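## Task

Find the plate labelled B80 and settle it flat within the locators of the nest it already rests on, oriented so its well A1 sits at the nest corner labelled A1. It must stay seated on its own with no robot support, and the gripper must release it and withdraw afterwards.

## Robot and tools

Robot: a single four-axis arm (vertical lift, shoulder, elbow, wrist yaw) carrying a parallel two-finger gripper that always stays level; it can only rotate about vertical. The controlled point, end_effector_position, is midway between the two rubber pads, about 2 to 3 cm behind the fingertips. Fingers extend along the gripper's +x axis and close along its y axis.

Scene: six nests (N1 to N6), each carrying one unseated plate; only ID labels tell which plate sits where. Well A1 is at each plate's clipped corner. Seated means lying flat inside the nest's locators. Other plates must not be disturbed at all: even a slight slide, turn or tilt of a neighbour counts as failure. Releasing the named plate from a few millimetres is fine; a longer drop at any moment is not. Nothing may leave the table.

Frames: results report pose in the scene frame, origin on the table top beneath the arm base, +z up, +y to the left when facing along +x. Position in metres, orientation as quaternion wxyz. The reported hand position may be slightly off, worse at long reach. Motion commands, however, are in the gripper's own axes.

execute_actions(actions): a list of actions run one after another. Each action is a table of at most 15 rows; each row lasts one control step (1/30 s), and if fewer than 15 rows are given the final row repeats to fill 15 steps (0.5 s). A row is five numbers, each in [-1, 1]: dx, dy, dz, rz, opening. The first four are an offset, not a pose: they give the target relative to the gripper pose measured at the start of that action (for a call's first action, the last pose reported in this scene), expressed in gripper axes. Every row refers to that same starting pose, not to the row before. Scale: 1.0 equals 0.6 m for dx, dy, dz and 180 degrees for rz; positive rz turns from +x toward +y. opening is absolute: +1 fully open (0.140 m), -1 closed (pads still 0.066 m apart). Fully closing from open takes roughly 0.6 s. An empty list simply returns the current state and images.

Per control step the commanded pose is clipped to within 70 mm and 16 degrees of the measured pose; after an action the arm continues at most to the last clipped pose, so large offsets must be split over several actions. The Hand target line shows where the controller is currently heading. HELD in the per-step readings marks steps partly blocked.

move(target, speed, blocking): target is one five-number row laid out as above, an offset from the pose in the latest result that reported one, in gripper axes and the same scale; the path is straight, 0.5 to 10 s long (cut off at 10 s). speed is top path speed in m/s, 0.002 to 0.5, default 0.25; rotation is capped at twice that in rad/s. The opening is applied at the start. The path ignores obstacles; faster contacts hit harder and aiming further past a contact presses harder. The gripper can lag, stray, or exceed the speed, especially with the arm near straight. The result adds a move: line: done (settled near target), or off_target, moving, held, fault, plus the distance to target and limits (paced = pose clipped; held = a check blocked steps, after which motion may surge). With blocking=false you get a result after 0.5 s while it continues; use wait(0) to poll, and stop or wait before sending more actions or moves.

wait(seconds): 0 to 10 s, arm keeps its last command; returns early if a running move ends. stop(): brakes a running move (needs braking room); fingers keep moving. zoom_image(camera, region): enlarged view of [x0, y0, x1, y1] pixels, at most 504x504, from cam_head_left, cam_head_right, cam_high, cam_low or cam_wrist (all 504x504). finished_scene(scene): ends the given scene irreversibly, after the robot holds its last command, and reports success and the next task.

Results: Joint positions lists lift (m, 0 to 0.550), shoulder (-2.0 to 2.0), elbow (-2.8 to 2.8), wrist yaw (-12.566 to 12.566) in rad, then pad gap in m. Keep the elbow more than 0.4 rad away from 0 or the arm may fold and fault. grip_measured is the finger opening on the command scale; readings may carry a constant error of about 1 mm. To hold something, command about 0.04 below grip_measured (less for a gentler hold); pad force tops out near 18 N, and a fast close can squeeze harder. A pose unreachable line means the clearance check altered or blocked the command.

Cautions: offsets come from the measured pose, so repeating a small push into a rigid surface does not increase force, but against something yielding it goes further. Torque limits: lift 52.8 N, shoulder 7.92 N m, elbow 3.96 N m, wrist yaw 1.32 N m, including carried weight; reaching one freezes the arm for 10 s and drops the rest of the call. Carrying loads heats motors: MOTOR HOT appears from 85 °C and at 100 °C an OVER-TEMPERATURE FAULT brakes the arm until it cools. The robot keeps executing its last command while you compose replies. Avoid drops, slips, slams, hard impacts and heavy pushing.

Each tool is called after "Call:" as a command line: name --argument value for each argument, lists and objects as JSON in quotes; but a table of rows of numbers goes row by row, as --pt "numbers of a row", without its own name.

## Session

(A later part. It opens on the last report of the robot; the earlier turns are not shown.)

Call:
execute_actions --actions '[[[0,0,0,0,0.2],[0,0,0,0,0.16],[0,0,0,0,0.12],[0,0,0,0,0.08],[0,0,0,0,0.04],[0,0,0,0,0],[0,0,0,0,-0.03],[0,0,0,0,-0.06],[0,0,0,0,-0.09],[0,0,0,0,-0.12],[0,0,0,0,-0.15],[0,0,0,0,-0.18],[0,0,0,0,-0.21],[0,0,0,0,-0.24],[0,0,0,0,-0.27]],[[0,0,0,0,-0.29],[0,0,0,0,-0.31],[0,0,0,0,-0.33],[0,0,0,0,-0.35],[0,0,0,0,-0.37],[0,0,0,0,-0.39],[0,0,0,0,-0.41],[0,0,0,0,-0.43],[0,0,0,0,-0.45],[0,0,0,0,-0.47],[0,0,0,0,-0.49],[0,0,0,0,-0.5]]]'

Call:
execute_actions --actions '[]'

Scene clock: 192.20 s.
end_effector_position=(+0.5522, -0.3838, +0.0320) grip_measured=-0.49 end_effector_quat_wxyz=(+0.928, +0.000, +0.000, -0.373)
Joint positions: [ 0.027 -0.168  1.739 -2.336  0.085]
Hand target: +0.552, -0.384, +0.032; +0.928, +0.000, +0.000, -0.373
Off the commanded pose: 0.000 m, 0 deg.
Step readings (end_effector_position; steps 1 to 15: 1st action; 16 to 30: 2nd action):
0: (+0.5523, -0.3837, +0.0320)
1: (+0.5523, -0.3837, +0.0320)
2: (+0.5523, -0.3837, +0.0320)
4: (+0.5523, -0.3837, +0.0320)
8: (+0.5523, -0.3837, +0.0320)
15: (+0.5523, -0.3837, +0.0320)
16: (+0.5523, -0.3837, +0.0320)
17: (+0.5523, -0.3837, +0.0320)
19: (+0.5523, -0.3837, +0.0320)
23: (+0.5524, -0.3836, +0.0320)
30: end_effector_position above

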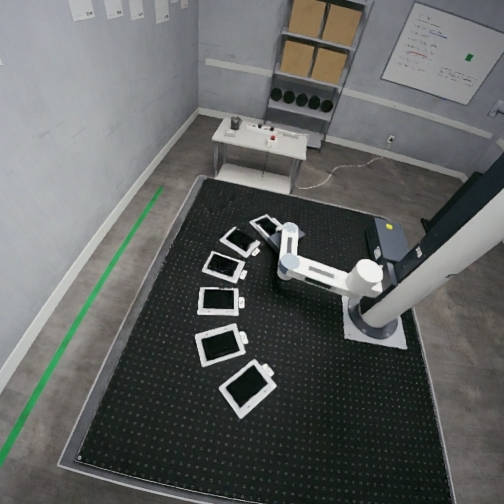

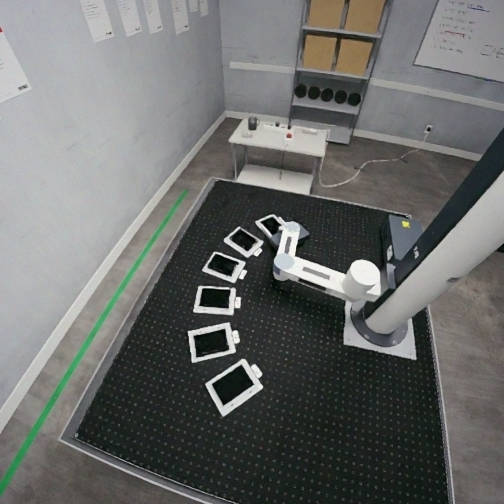

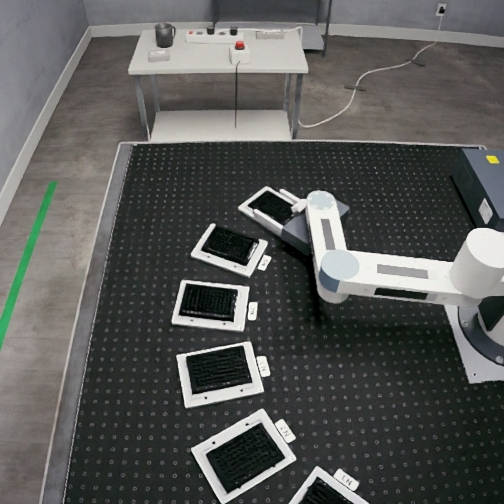

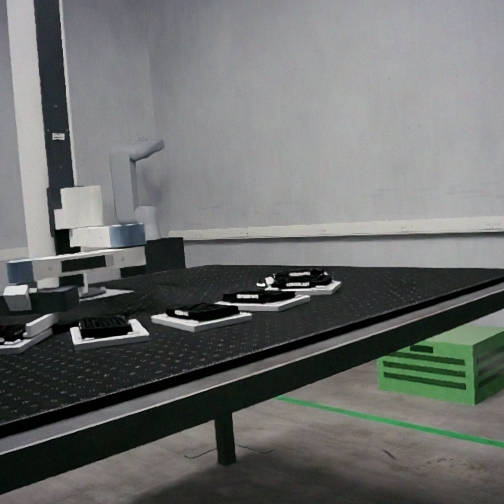

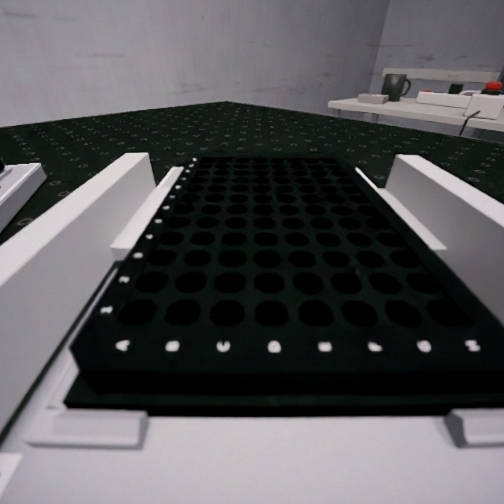

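Scene clock: 192.20 s.
end_effector_position=(+0.5522, -0.3838, +0.0320) grip_measured=-0.49 end_effector_quat_wxyz=(+0.928, +0.000, +0.000, -0.373)
Joint positions: [ 0.027 -0.168  1.739 -2.336  0.085]
Hand target: +0.552, -0.384, +0.032; +0.928, +0.000, +0.000, -0.373
Off the commanded pose: 0.000 m, 0 deg.

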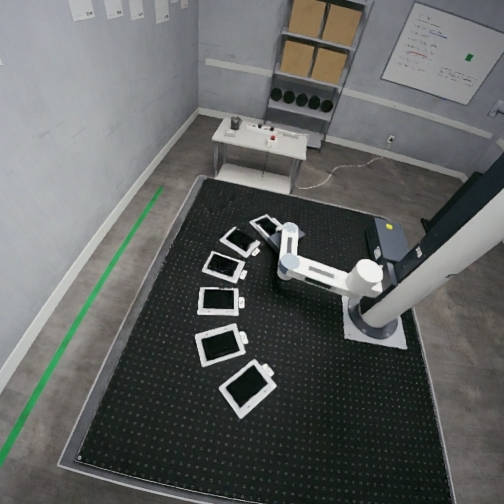

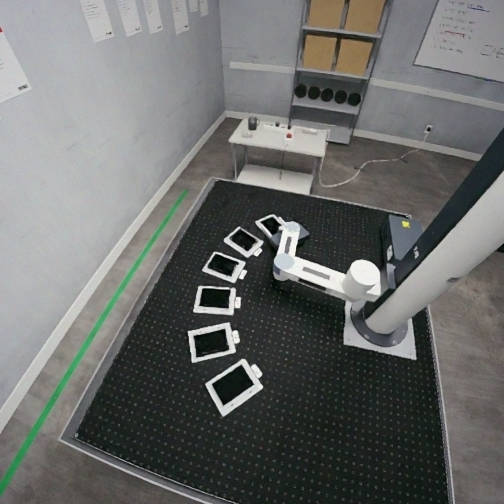

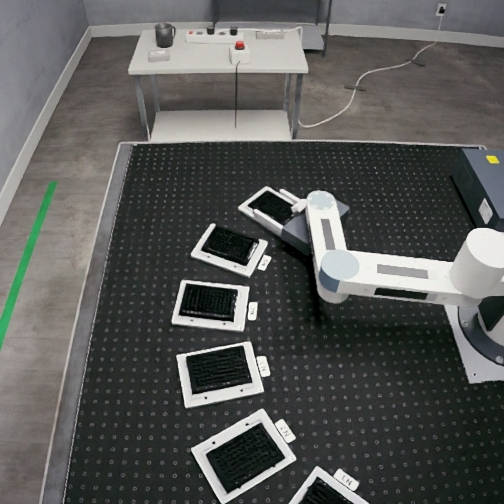

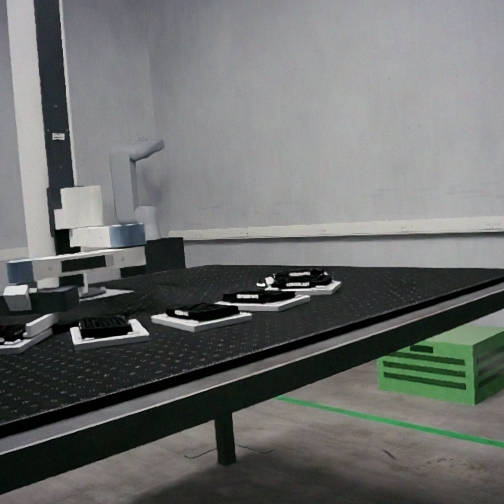

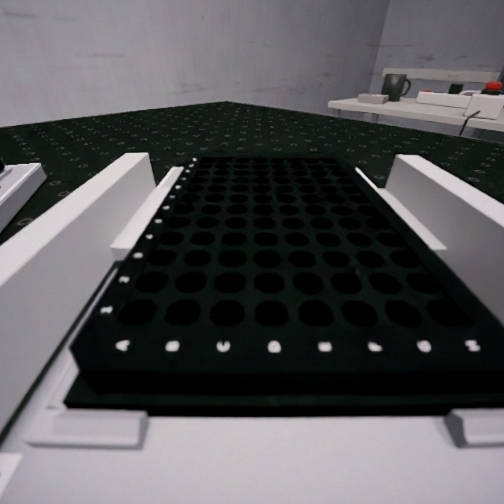

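The plate has dropped level into the locators. Opening and retreating to inspect it.

Call:
execute_actions --actions '[[[0,0,0,0,0.1],[0,0,0,0,0.1],[0,0,0,0,0.1],[0,0,0,0,0.1],[0,0,0,0,0.1],[0,0,0,0,0.1],[0,0,0,0,0.1],[0,0,0.1,0,0.1]],[[-0.1,0,0.1,0,0.1]],[[-0.06,0,0.02,0,0.1]]]'

Call:
zoom_image --camera "cam_wrist" --region '[130, 150, 410, 400]'

Call:
zoom_image --camera "cam_low" --region '[0, 310, 70, 360]'

Scene clock: 202.87 s.
end_effector_position=(+0.4828, -0.3173, +0.1461) grip_measured=+0.10 end_effector_quat_wxyz=(+0.928, +0.000, +0.000, -0.374)
Joint positions: [ 0.141  0.03   1.232 -2.028  0.107]
Hand target: +0.483, -0.317, +0.146; +0.928, +0.000, +0.000, -0.373
Off the commanded pose: 0.000 m, 0 deg.
Step readings (end_effector_position; steps 1 to 15: 1st action; 16 to 30: 2nd action; 31 to 45: 3rd action):
0: (+0.5522, -0.3838, +0.0320)
1: (+0.5522, -0.3838, +0.0320)
2: (+0.5522, -0.3838, +0.0320)
4: (+0.5522, -0.3838, +0.0320)
8: (+0.5522, -0.3838, +0.0320)
15: (+0.5522, -0.3838, +0.0740)
16: (+0.5522, -0.3838, +0.0811)
17: (+0.5518, -0.3834, +0.0881)
19: (+0.5473, -0.3798, +0.1069)
23: (+0.5228, -0.3578, +0.1311)
30: (+0.5089, -0.3422, +0.1340)
31: (+0.5088, -0.3422, +0.1340)
32: (+0.5077, -0.3410, +0.1346)
34: (+0.4992, -0.3333, +0.1391)
38: (+0.4832, -0.3178, +0.1462)
45: end_effector_position above

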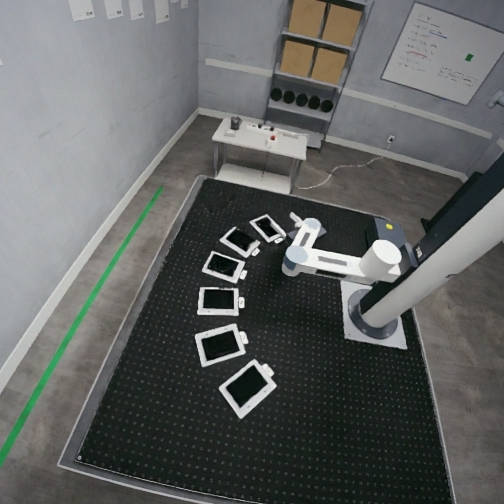

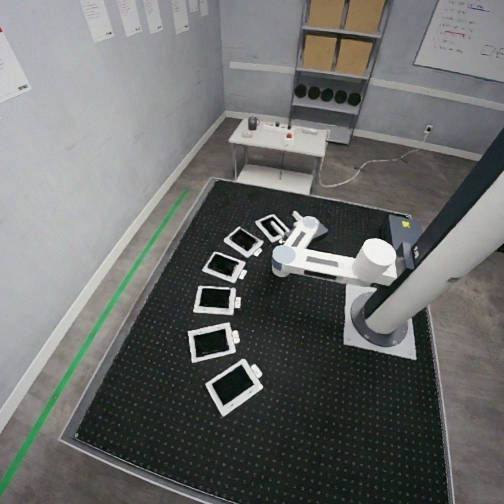

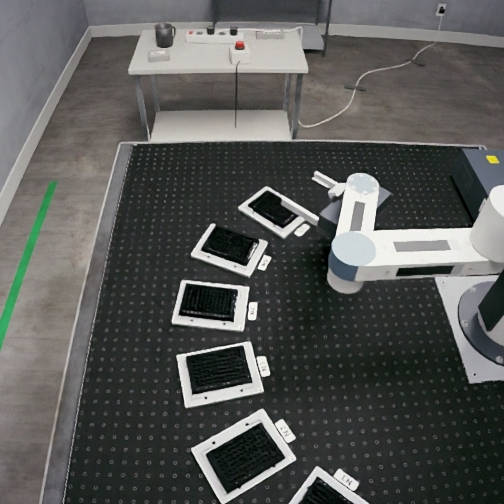

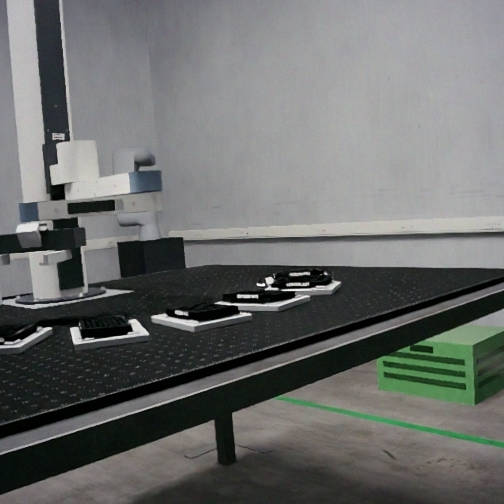

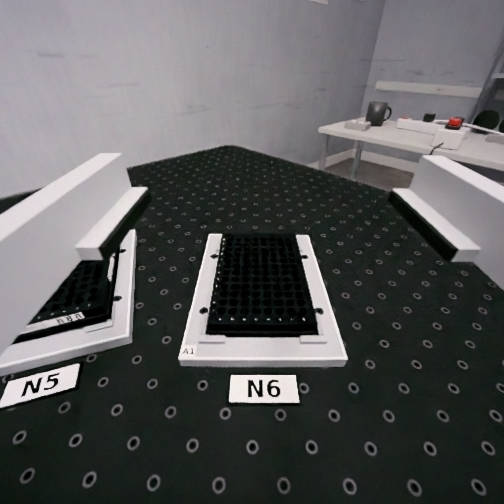

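Region (130, 150, 410, 400) of cam_wrist's 504x504 image, scaled by 1.800, with more detail than that image has; it fills the top 450 rows of this view, and the rest is white.

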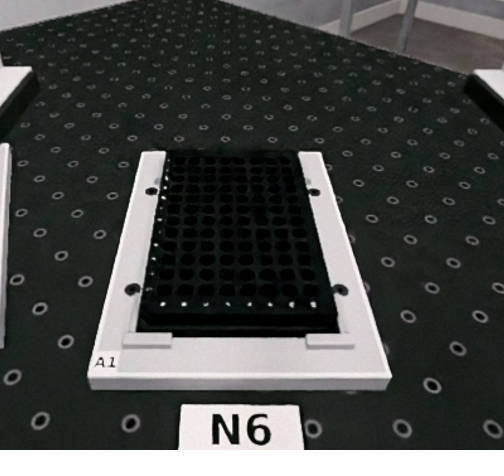

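Region (0, 310, 70, 360) of cam_low's 504x504 image, scaled by 7.200, with more detail than that image has; it fills the top 360 rows of this view, and the rest is white.

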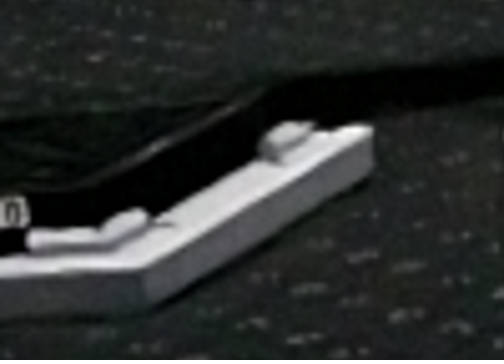

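Call:
finished_scene --scene 1

The scene is finished: the task was done.


## Next scene

Find the plate labelled C16 and settle it flat within the locators of the nest it already rests on, oriented so its well A1 sits at the nest corner labelled A1. It must stay seated on its own with no robot support, and the gripper must release it and withdraw afterwards.

Call:
execute_actions --actions '[]'

Scene clock: 0.00 s.
end_effector_position=(+0.4466, +0.3069, +0.2085) grip_measured=+0.99 end_effector_quat_wxyz=(+0.907, +0.000, +0.000, -0.421)
Joint positions: [ 0.203  1.634  2.101 -4.604  0.14 ]
Hand target: +0.447, +0.307, +0.208; +0.907, +0.000, +0.000, -0.421

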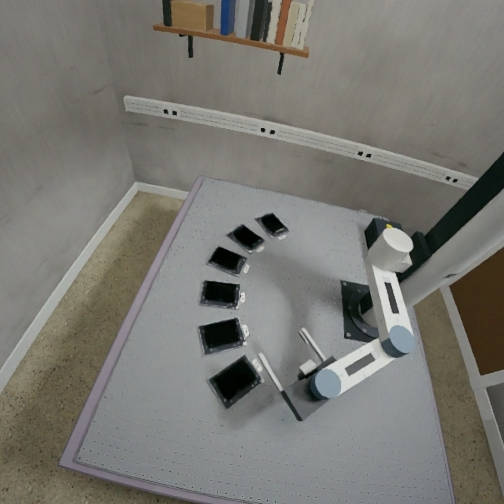

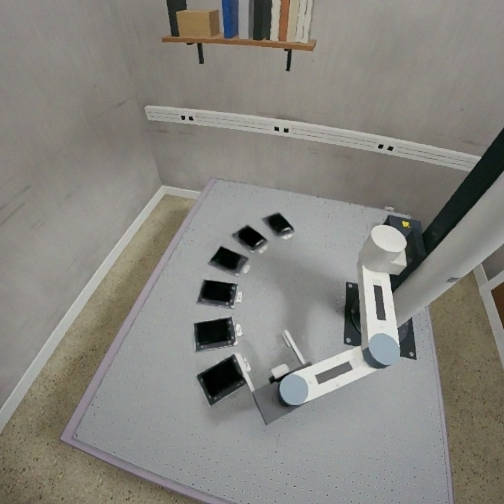

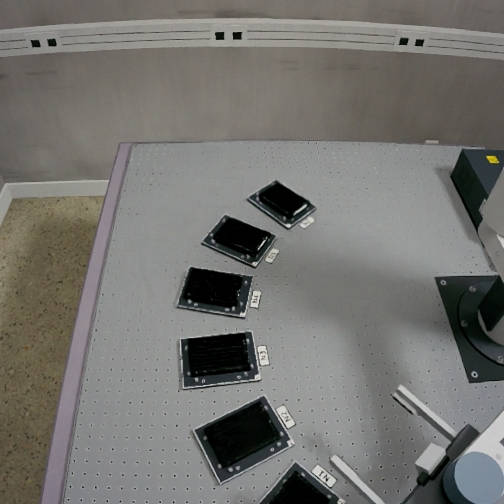

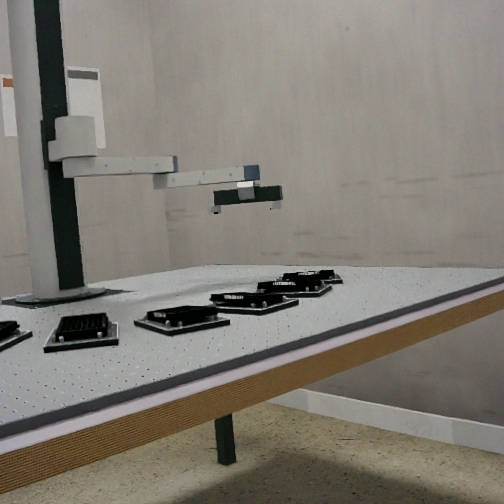

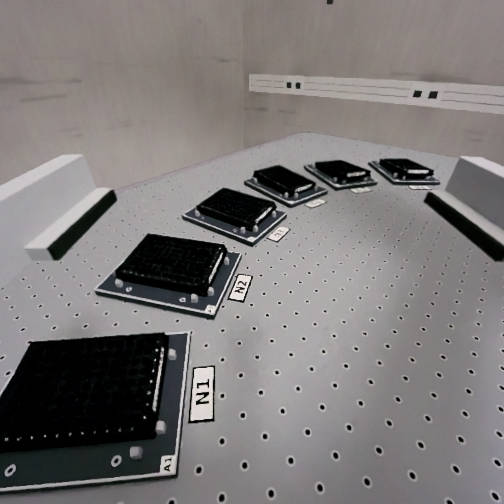

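Call:
move --target '[0.248, -0.1375, -0.13, 0.415, 1]' --speed 0.5

Call:
zoom_image --camera "cam_wrist" --region '[0, 150, 260, 330]'

Call:
zoom_image --camera "cam_wrist" --region '[244, 150, 504, 330]'

Scene clock: 11.47 s.
end_effector_position=(+0.4800, +0.1398, +0.1305) grip_measured=+0.99 end_effector_quat_wxyz=(+0.976, +0.000, +0.000, +0.216)
Joint positions: [ 0.125  1.428  0.756 -1.749  0.14 ]
Hand target: +0.480, +0.140, +0.130; +0.976, +0.000, +0.000, +0.216
Off the commanded pose: 0.000 m, 0 deg.
move: done

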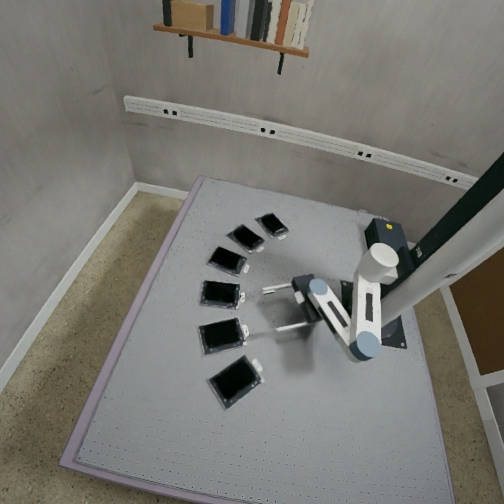

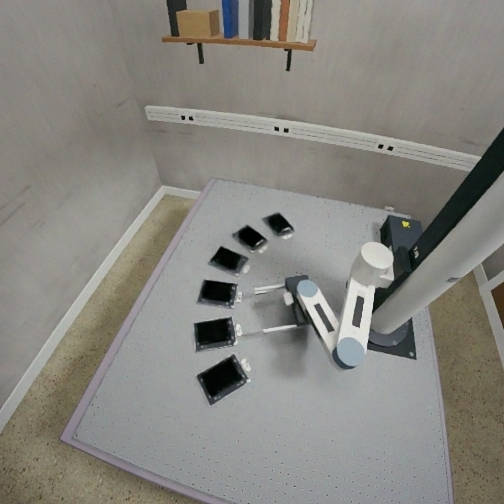

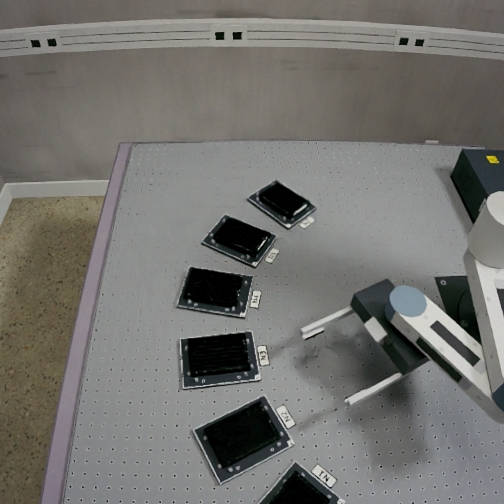

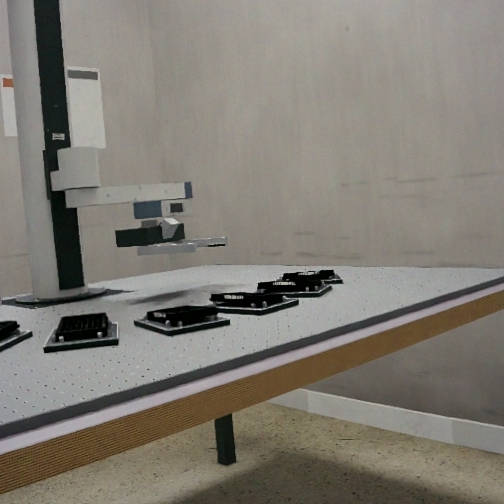

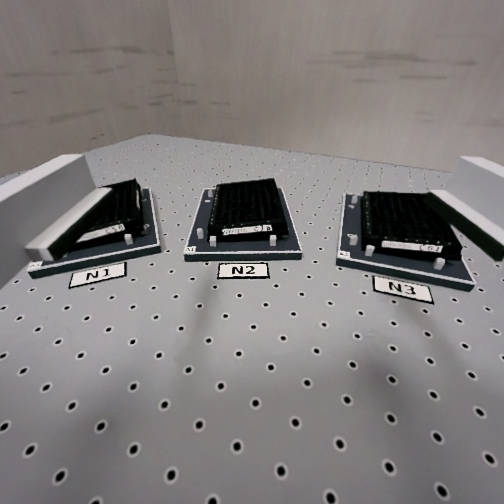

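Region (0, 150, 260, 330) of cam_wrist's 504x504 image, scaled by 1.938, with more detail than that image has; it fills the top 349 rows of this view, and the rest is white.

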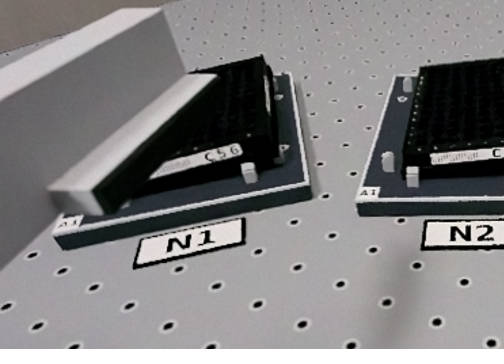

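Region (244, 150, 504, 330) of cam_wrist's 504x504 image, scaled by 1.938, with more detail than that image has; it fills the top 349 rows of this view, and the rest is white.

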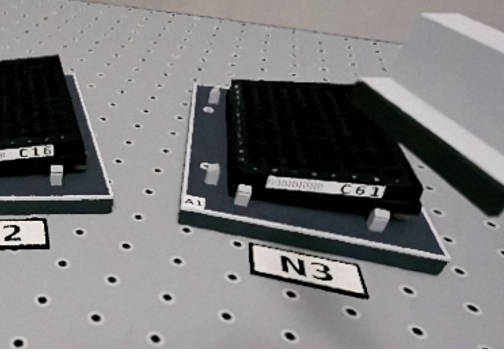

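Call:
zoom_image --camera "cam_wrist" --region '[174, 170, 314, 270]'

Region (174, 170, 314, 270) of cam_wrist's 504x504 image, scaled by 3.600, with more detail than that image has; it fills the top 360 rows of this view, and the rest is white.

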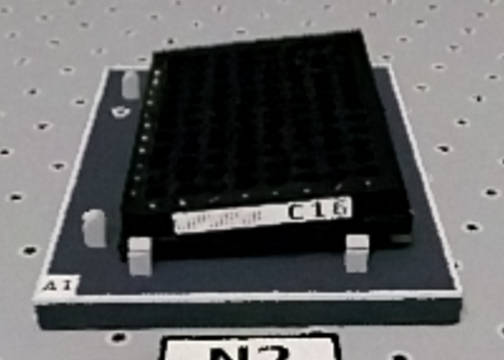

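Call:
move --target '[0.25, 0.0305, -0.105, 0.0095, 0.3]' --speed 0.4

Call:
zoom_image --camera "cam_low" --region '[200, 230, 350, 310]'

Scene clock: 32.47 s.
end_effector_position=(+0.6083, +0.2196, +0.0674) grip_measured=+0.30 end_effector_quat_wxyz=(+0.973, +0.000, +0.000, +0.230)
Joint positions: [ 0.062  1.231  1.448 -2.214  0.114]
Hand target: +0.608, +0.220, +0.067; +0.973, +0.000, +0.000, +0.230
Off the commanded pose: 0.000 m, 0 deg.
move: done

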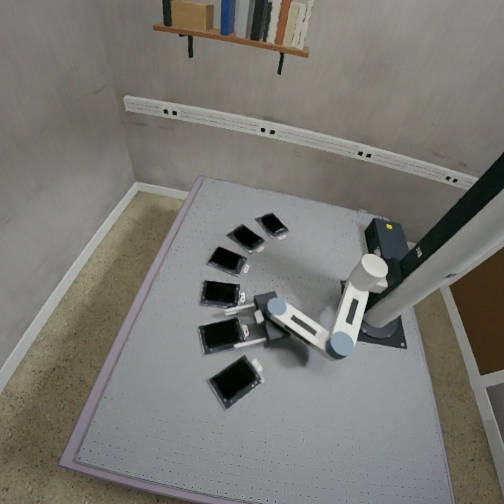

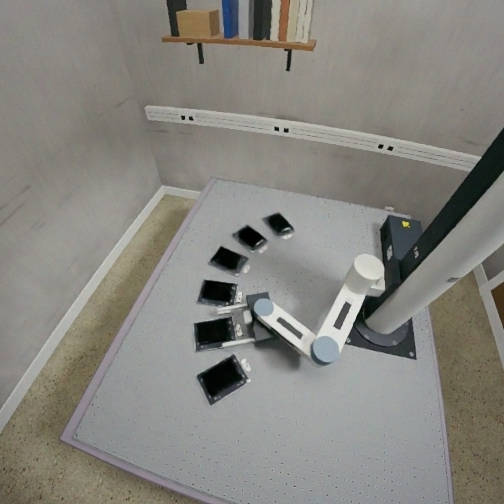

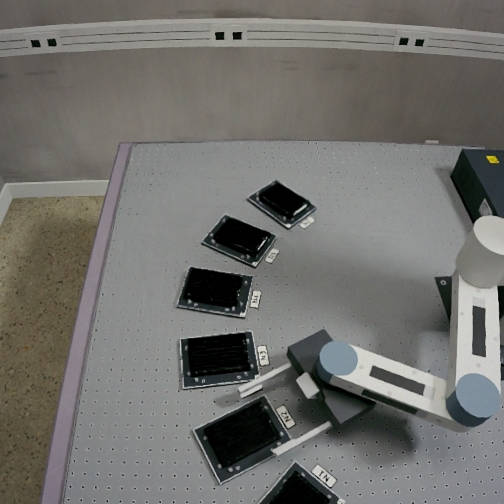

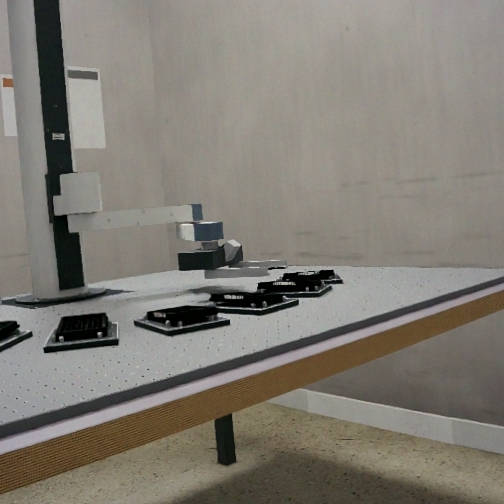

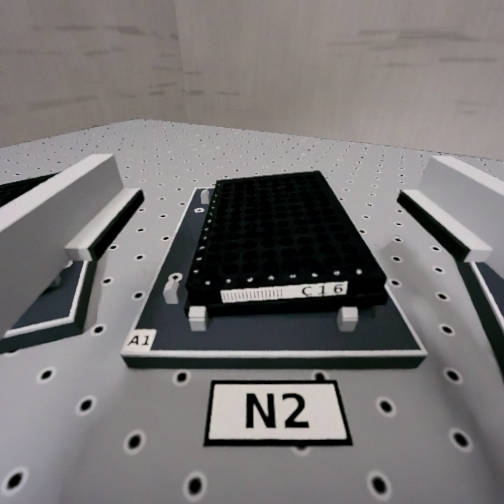

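Region (200, 230, 350, 310) of cam_low's 504x504 image, scaled by 3.360, with more detail than that image has; it fills the top 269 rows of this view, and the rest is white.

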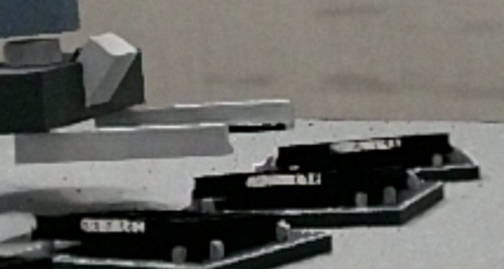

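Call:
execute_actions --actions '[[[0.098,0,-0.01,0,0.22]],[[0,0,-0.01,0,0.22],[0,0,-0.015,0,0.22],[0,0,-0.02,0,0.22],[0,0,-0.025,0,0.22],[0,0,-0.03,0,0.22],[0,0,-0.035,0,0.22],[0,0,-0.04,0,0.22],[0,0,-0.045,0,0.22]]]'

Call:
zoom_image --camera "cam_low" --region '[230, 240, 350, 310]'

Scene clock: 45.10 s.
end_effector_position=(+0.6609, +0.2458, +0.0344) grip_measured=+0.22 end_effector_quat_wxyz=(+0.973, +0.000, +0.000, +0.230)
Joint positions: [ 0.029  1.089  1.778 -2.402  0.111]
Hand target: +0.661, +0.246, +0.034; +0.973, +0.000, +0.000, +0.230
Off the commanded pose: 0.000 m, 0 deg.
Step readings (end_effector_position; steps 1 to 15: 1st action; 16 to 30: 2nd action):
0: (+0.6083, +0.2196, +0.0674)
1: (+0.6083, +0.2196, +0.0674)
2: (+0.6095, +0.2202, +0.0673)
4: (+0.6184, +0.2255, +0.0659)
8: (+0.6476, +0.2411, +0.0618)
15: (+0.6609, +0.2459, +0.0614)
16: (+0.6609, +0.2459, +0.0614)
17: (+0.6609, +0.2459, +0.0606)
19: (+0.6609, +0.2459, +0.0539)
23: (+0.6609, +0.2458, +0.0401)
30: end_effector_position above

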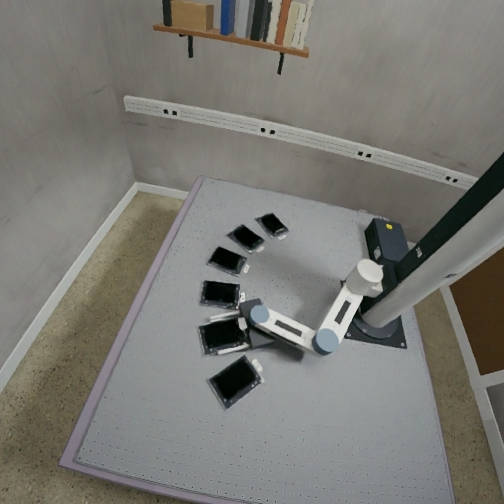

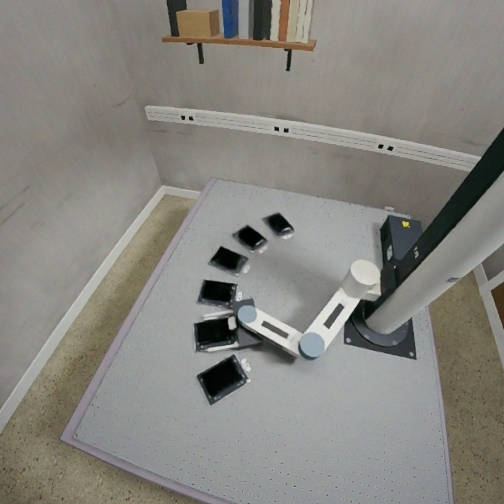

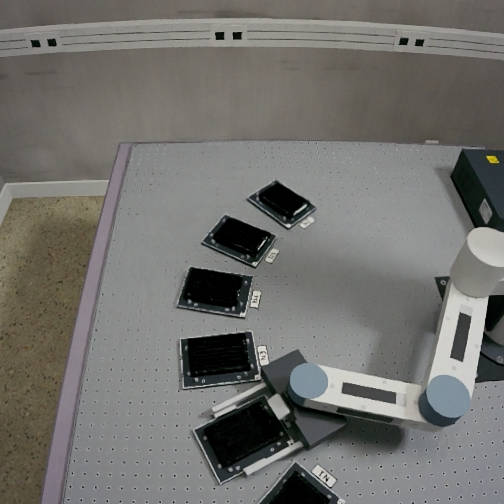

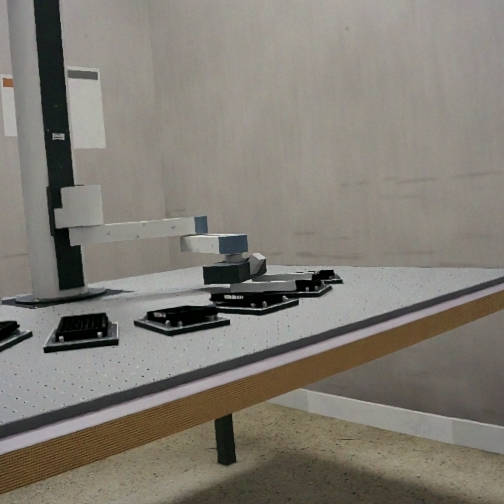

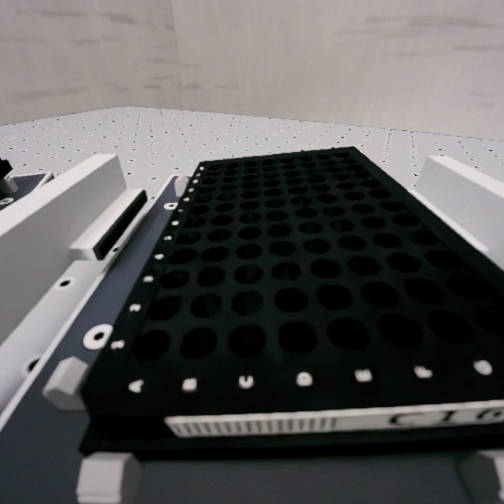

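Region (230, 240, 350, 310) of cam_low's 504x504 image, scaled by 4.200, with more detail than that image has; it fills the top 294 rows of this view, and the rest is white.

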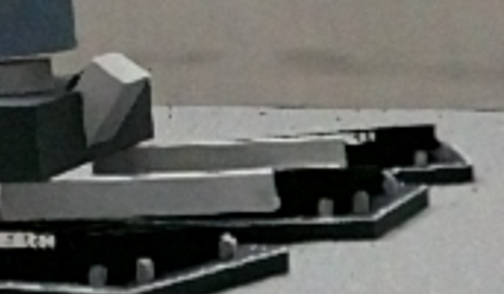

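Call:
execute_actions --actions '[[[0,0,0,0,0.17],[0,0,0,0,0.12],[0,0,0,0,0.08],[0,0,0,0,0.04],[0,0,0,0,0],[0,0,0,0,-0.03],[0,0,0,0,-0.06],[0,0,0,0,-0.09],[0,0,0,0,-0.12],[0,0,0,0,-0.15],[0,0,0,0,-0.18],[0,0,0,0,-0.21],[0,0,0,0,-0.24],[0,0,0,0,-0.27],[0,0,0,0,-0.29]],[[0,0,0,0,-0.31],[0,0,0,0,-0.33],[0,0,0,0,-0.35],[0,0,0,0,-0.37],[0,0,0,0,-0.39],[0,0,0,0,-0.41],[0,0,0,0,-0.43],[0,0,0,0,-0.45],[0,0,0,0,-0.47],[0,0,0,0,-0.49],[0,0,0,0,-0.5]]]'

Scene clock: 55.90 s.
end_effector_position=(+0.6611, +0.2453, +0.0344) grip_measured=-0.50 end_effector_quat_wxyz=(+0.973, +0.000, +0.000, +0.229)
Joint positions: [ 0.029  1.089  1.777 -2.404  0.085]
Hand target: +0.661, +0.245, +0.034; +0.973, +0.000, +0.000, +0.229
Off the commanded pose: 0.000 m, 0 deg.
Step readings (end_effector_position; steps 1 to 15: 1st action; 16 to 30: 2nd action):
0: (+0.6609, +0.2458, +0.0344)
1: (+0.6609, +0.2458, +0.0344)
2: (+0.6609, +0.2458, +0.0344)
4: (+0.6609, +0.2458, +0.0344)
8: (+0.6609, +0.2458, +0.0344)
15: (+0.6610, +0.2455, +0.0344)
16: (+0.6611, +0.2453, +0.0344)
17: (+0.6612, +0.2450, +0.0344)
19: (+0.6612, +0.2448, +0.0344)
23: (+0.6611, +0.2452, +0.0344)
30: end_effector_position above

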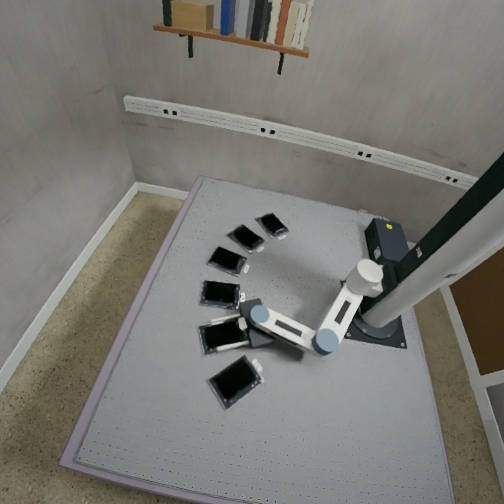

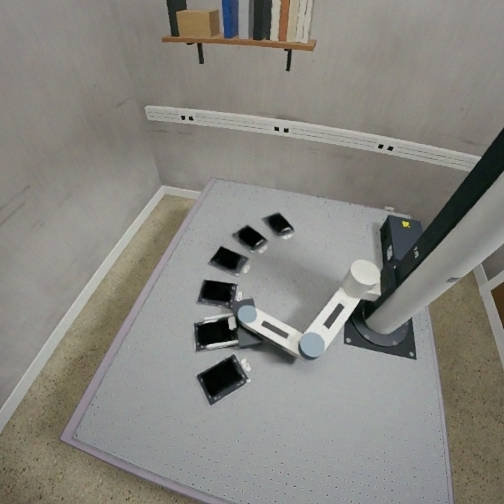

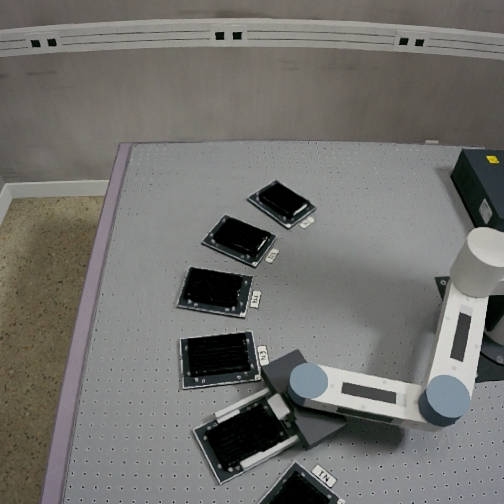

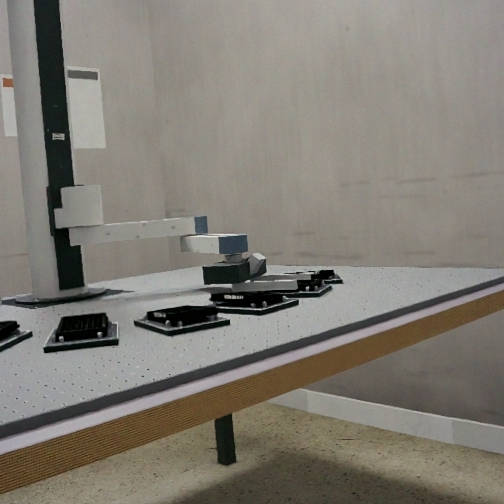

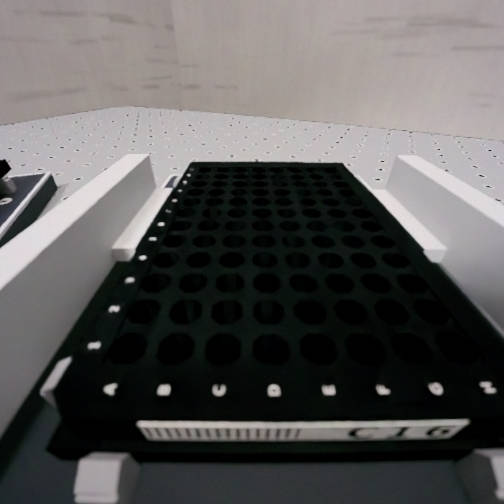

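Call:
execute_actions --actions '[[[0,0,0,0,0.0],[0,0,0,0,0.0],[0,0,0,0,0.0],[0,0,0,0,0.0],[0,0,0,0,0.0],[0,0,0,0,0.0],[0,0,0.1,0,0.0]],[[-0.17,0,0.1,0,0.0]]]'

Call:
zoom_image --camera "cam_wrist" --region '[150, 180, 390, 400]'

Call:
zoom_image --camera "cam_low" --region '[240, 260, 350, 310]'

Scene clock: 63.00 s.
end_effector_position=(+0.5705, +0.1999, +0.1428) grip_measured=+0.00 end_effector_quat_wxyz=(+0.974, +0.000, +0.000, +0.229)
Joint positions: [ 0.138  1.316  1.237 -2.091  0.103]
Hand target: +0.570, +0.200, +0.143; +0.973, +0.000, +0.000, +0.229
Off the commanded pose: 0.001 m, 0 deg.
Step readings (end_effector_position; steps 1 to 15: 1st action; 16 to 30: 2nd action):
0: (+0.6611, +0.2453, +0.0344)
1: (+0.6611, +0.2453, +0.0344)
2: (+0.6611, +0.2453, +0.0344)
4: (+0.6611, +0.2453, +0.0344)
8: (+0.6611, +0.2453, +0.0352)
15: (+0.6611, +0.2453, +0.0827)
16: (+0.6611, +0.2453, +0.0883)
17: (+0.6604, +0.2448, +0.0937)
19: (+0.6535, +0.2407, +0.1076)
23: (+0.6190, +0.2218, +0.1292)
30: end_effector_position above

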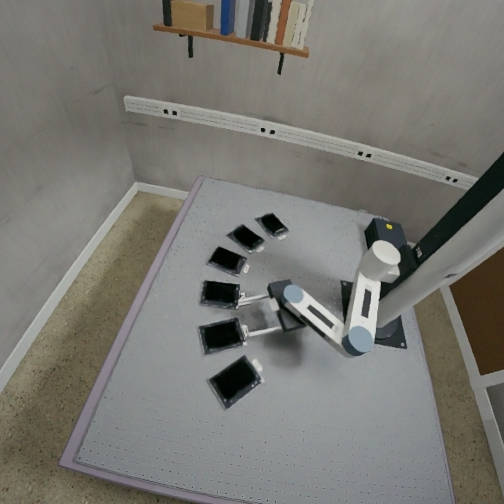

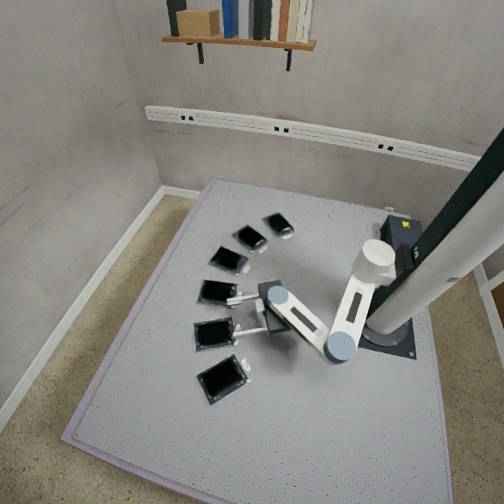

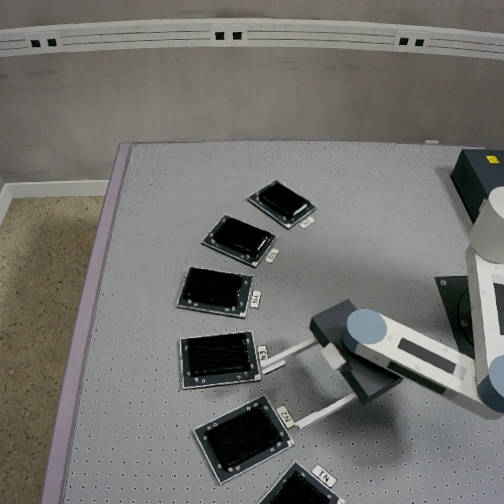

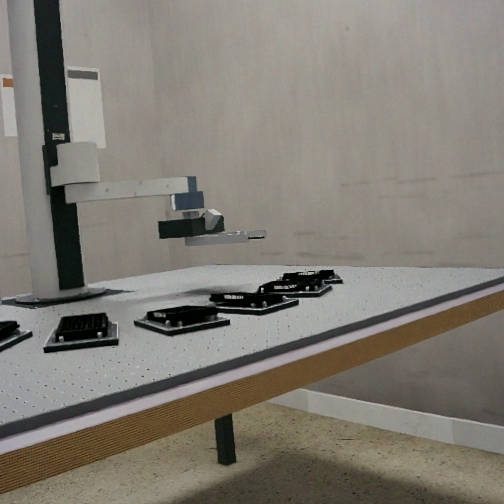

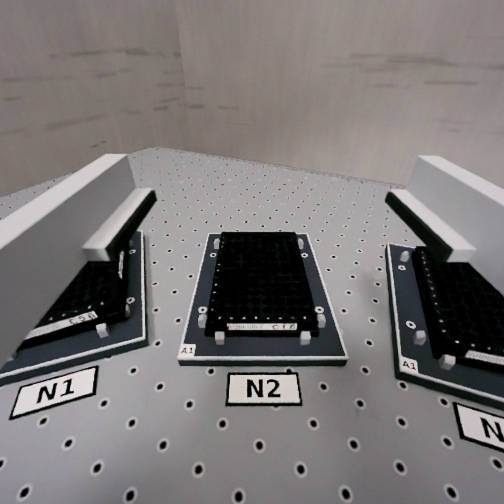

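Region (150, 180, 390, 400) of cam_wrist's 504x504 image, scaled by 2.100, with more detail than that image has; it fills the top 462 rows of this view, and the rest is white.

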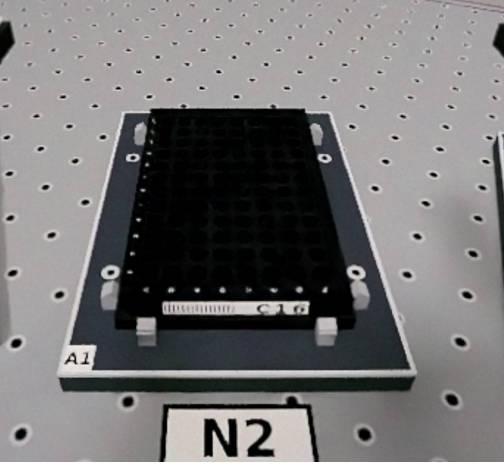

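Region (240, 260, 350, 310) of cam_low's 504x504 image, scaled by 4.582, with more detail than that image has; it fills the top 229 rows of this view, and the rest is white.

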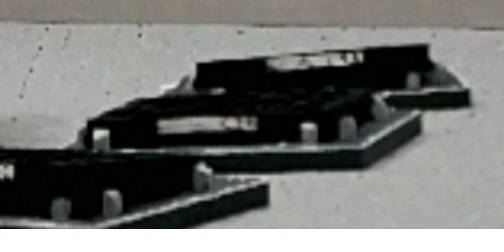

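Call:
finished_scene --scene 2

The scene is finished: the task was done.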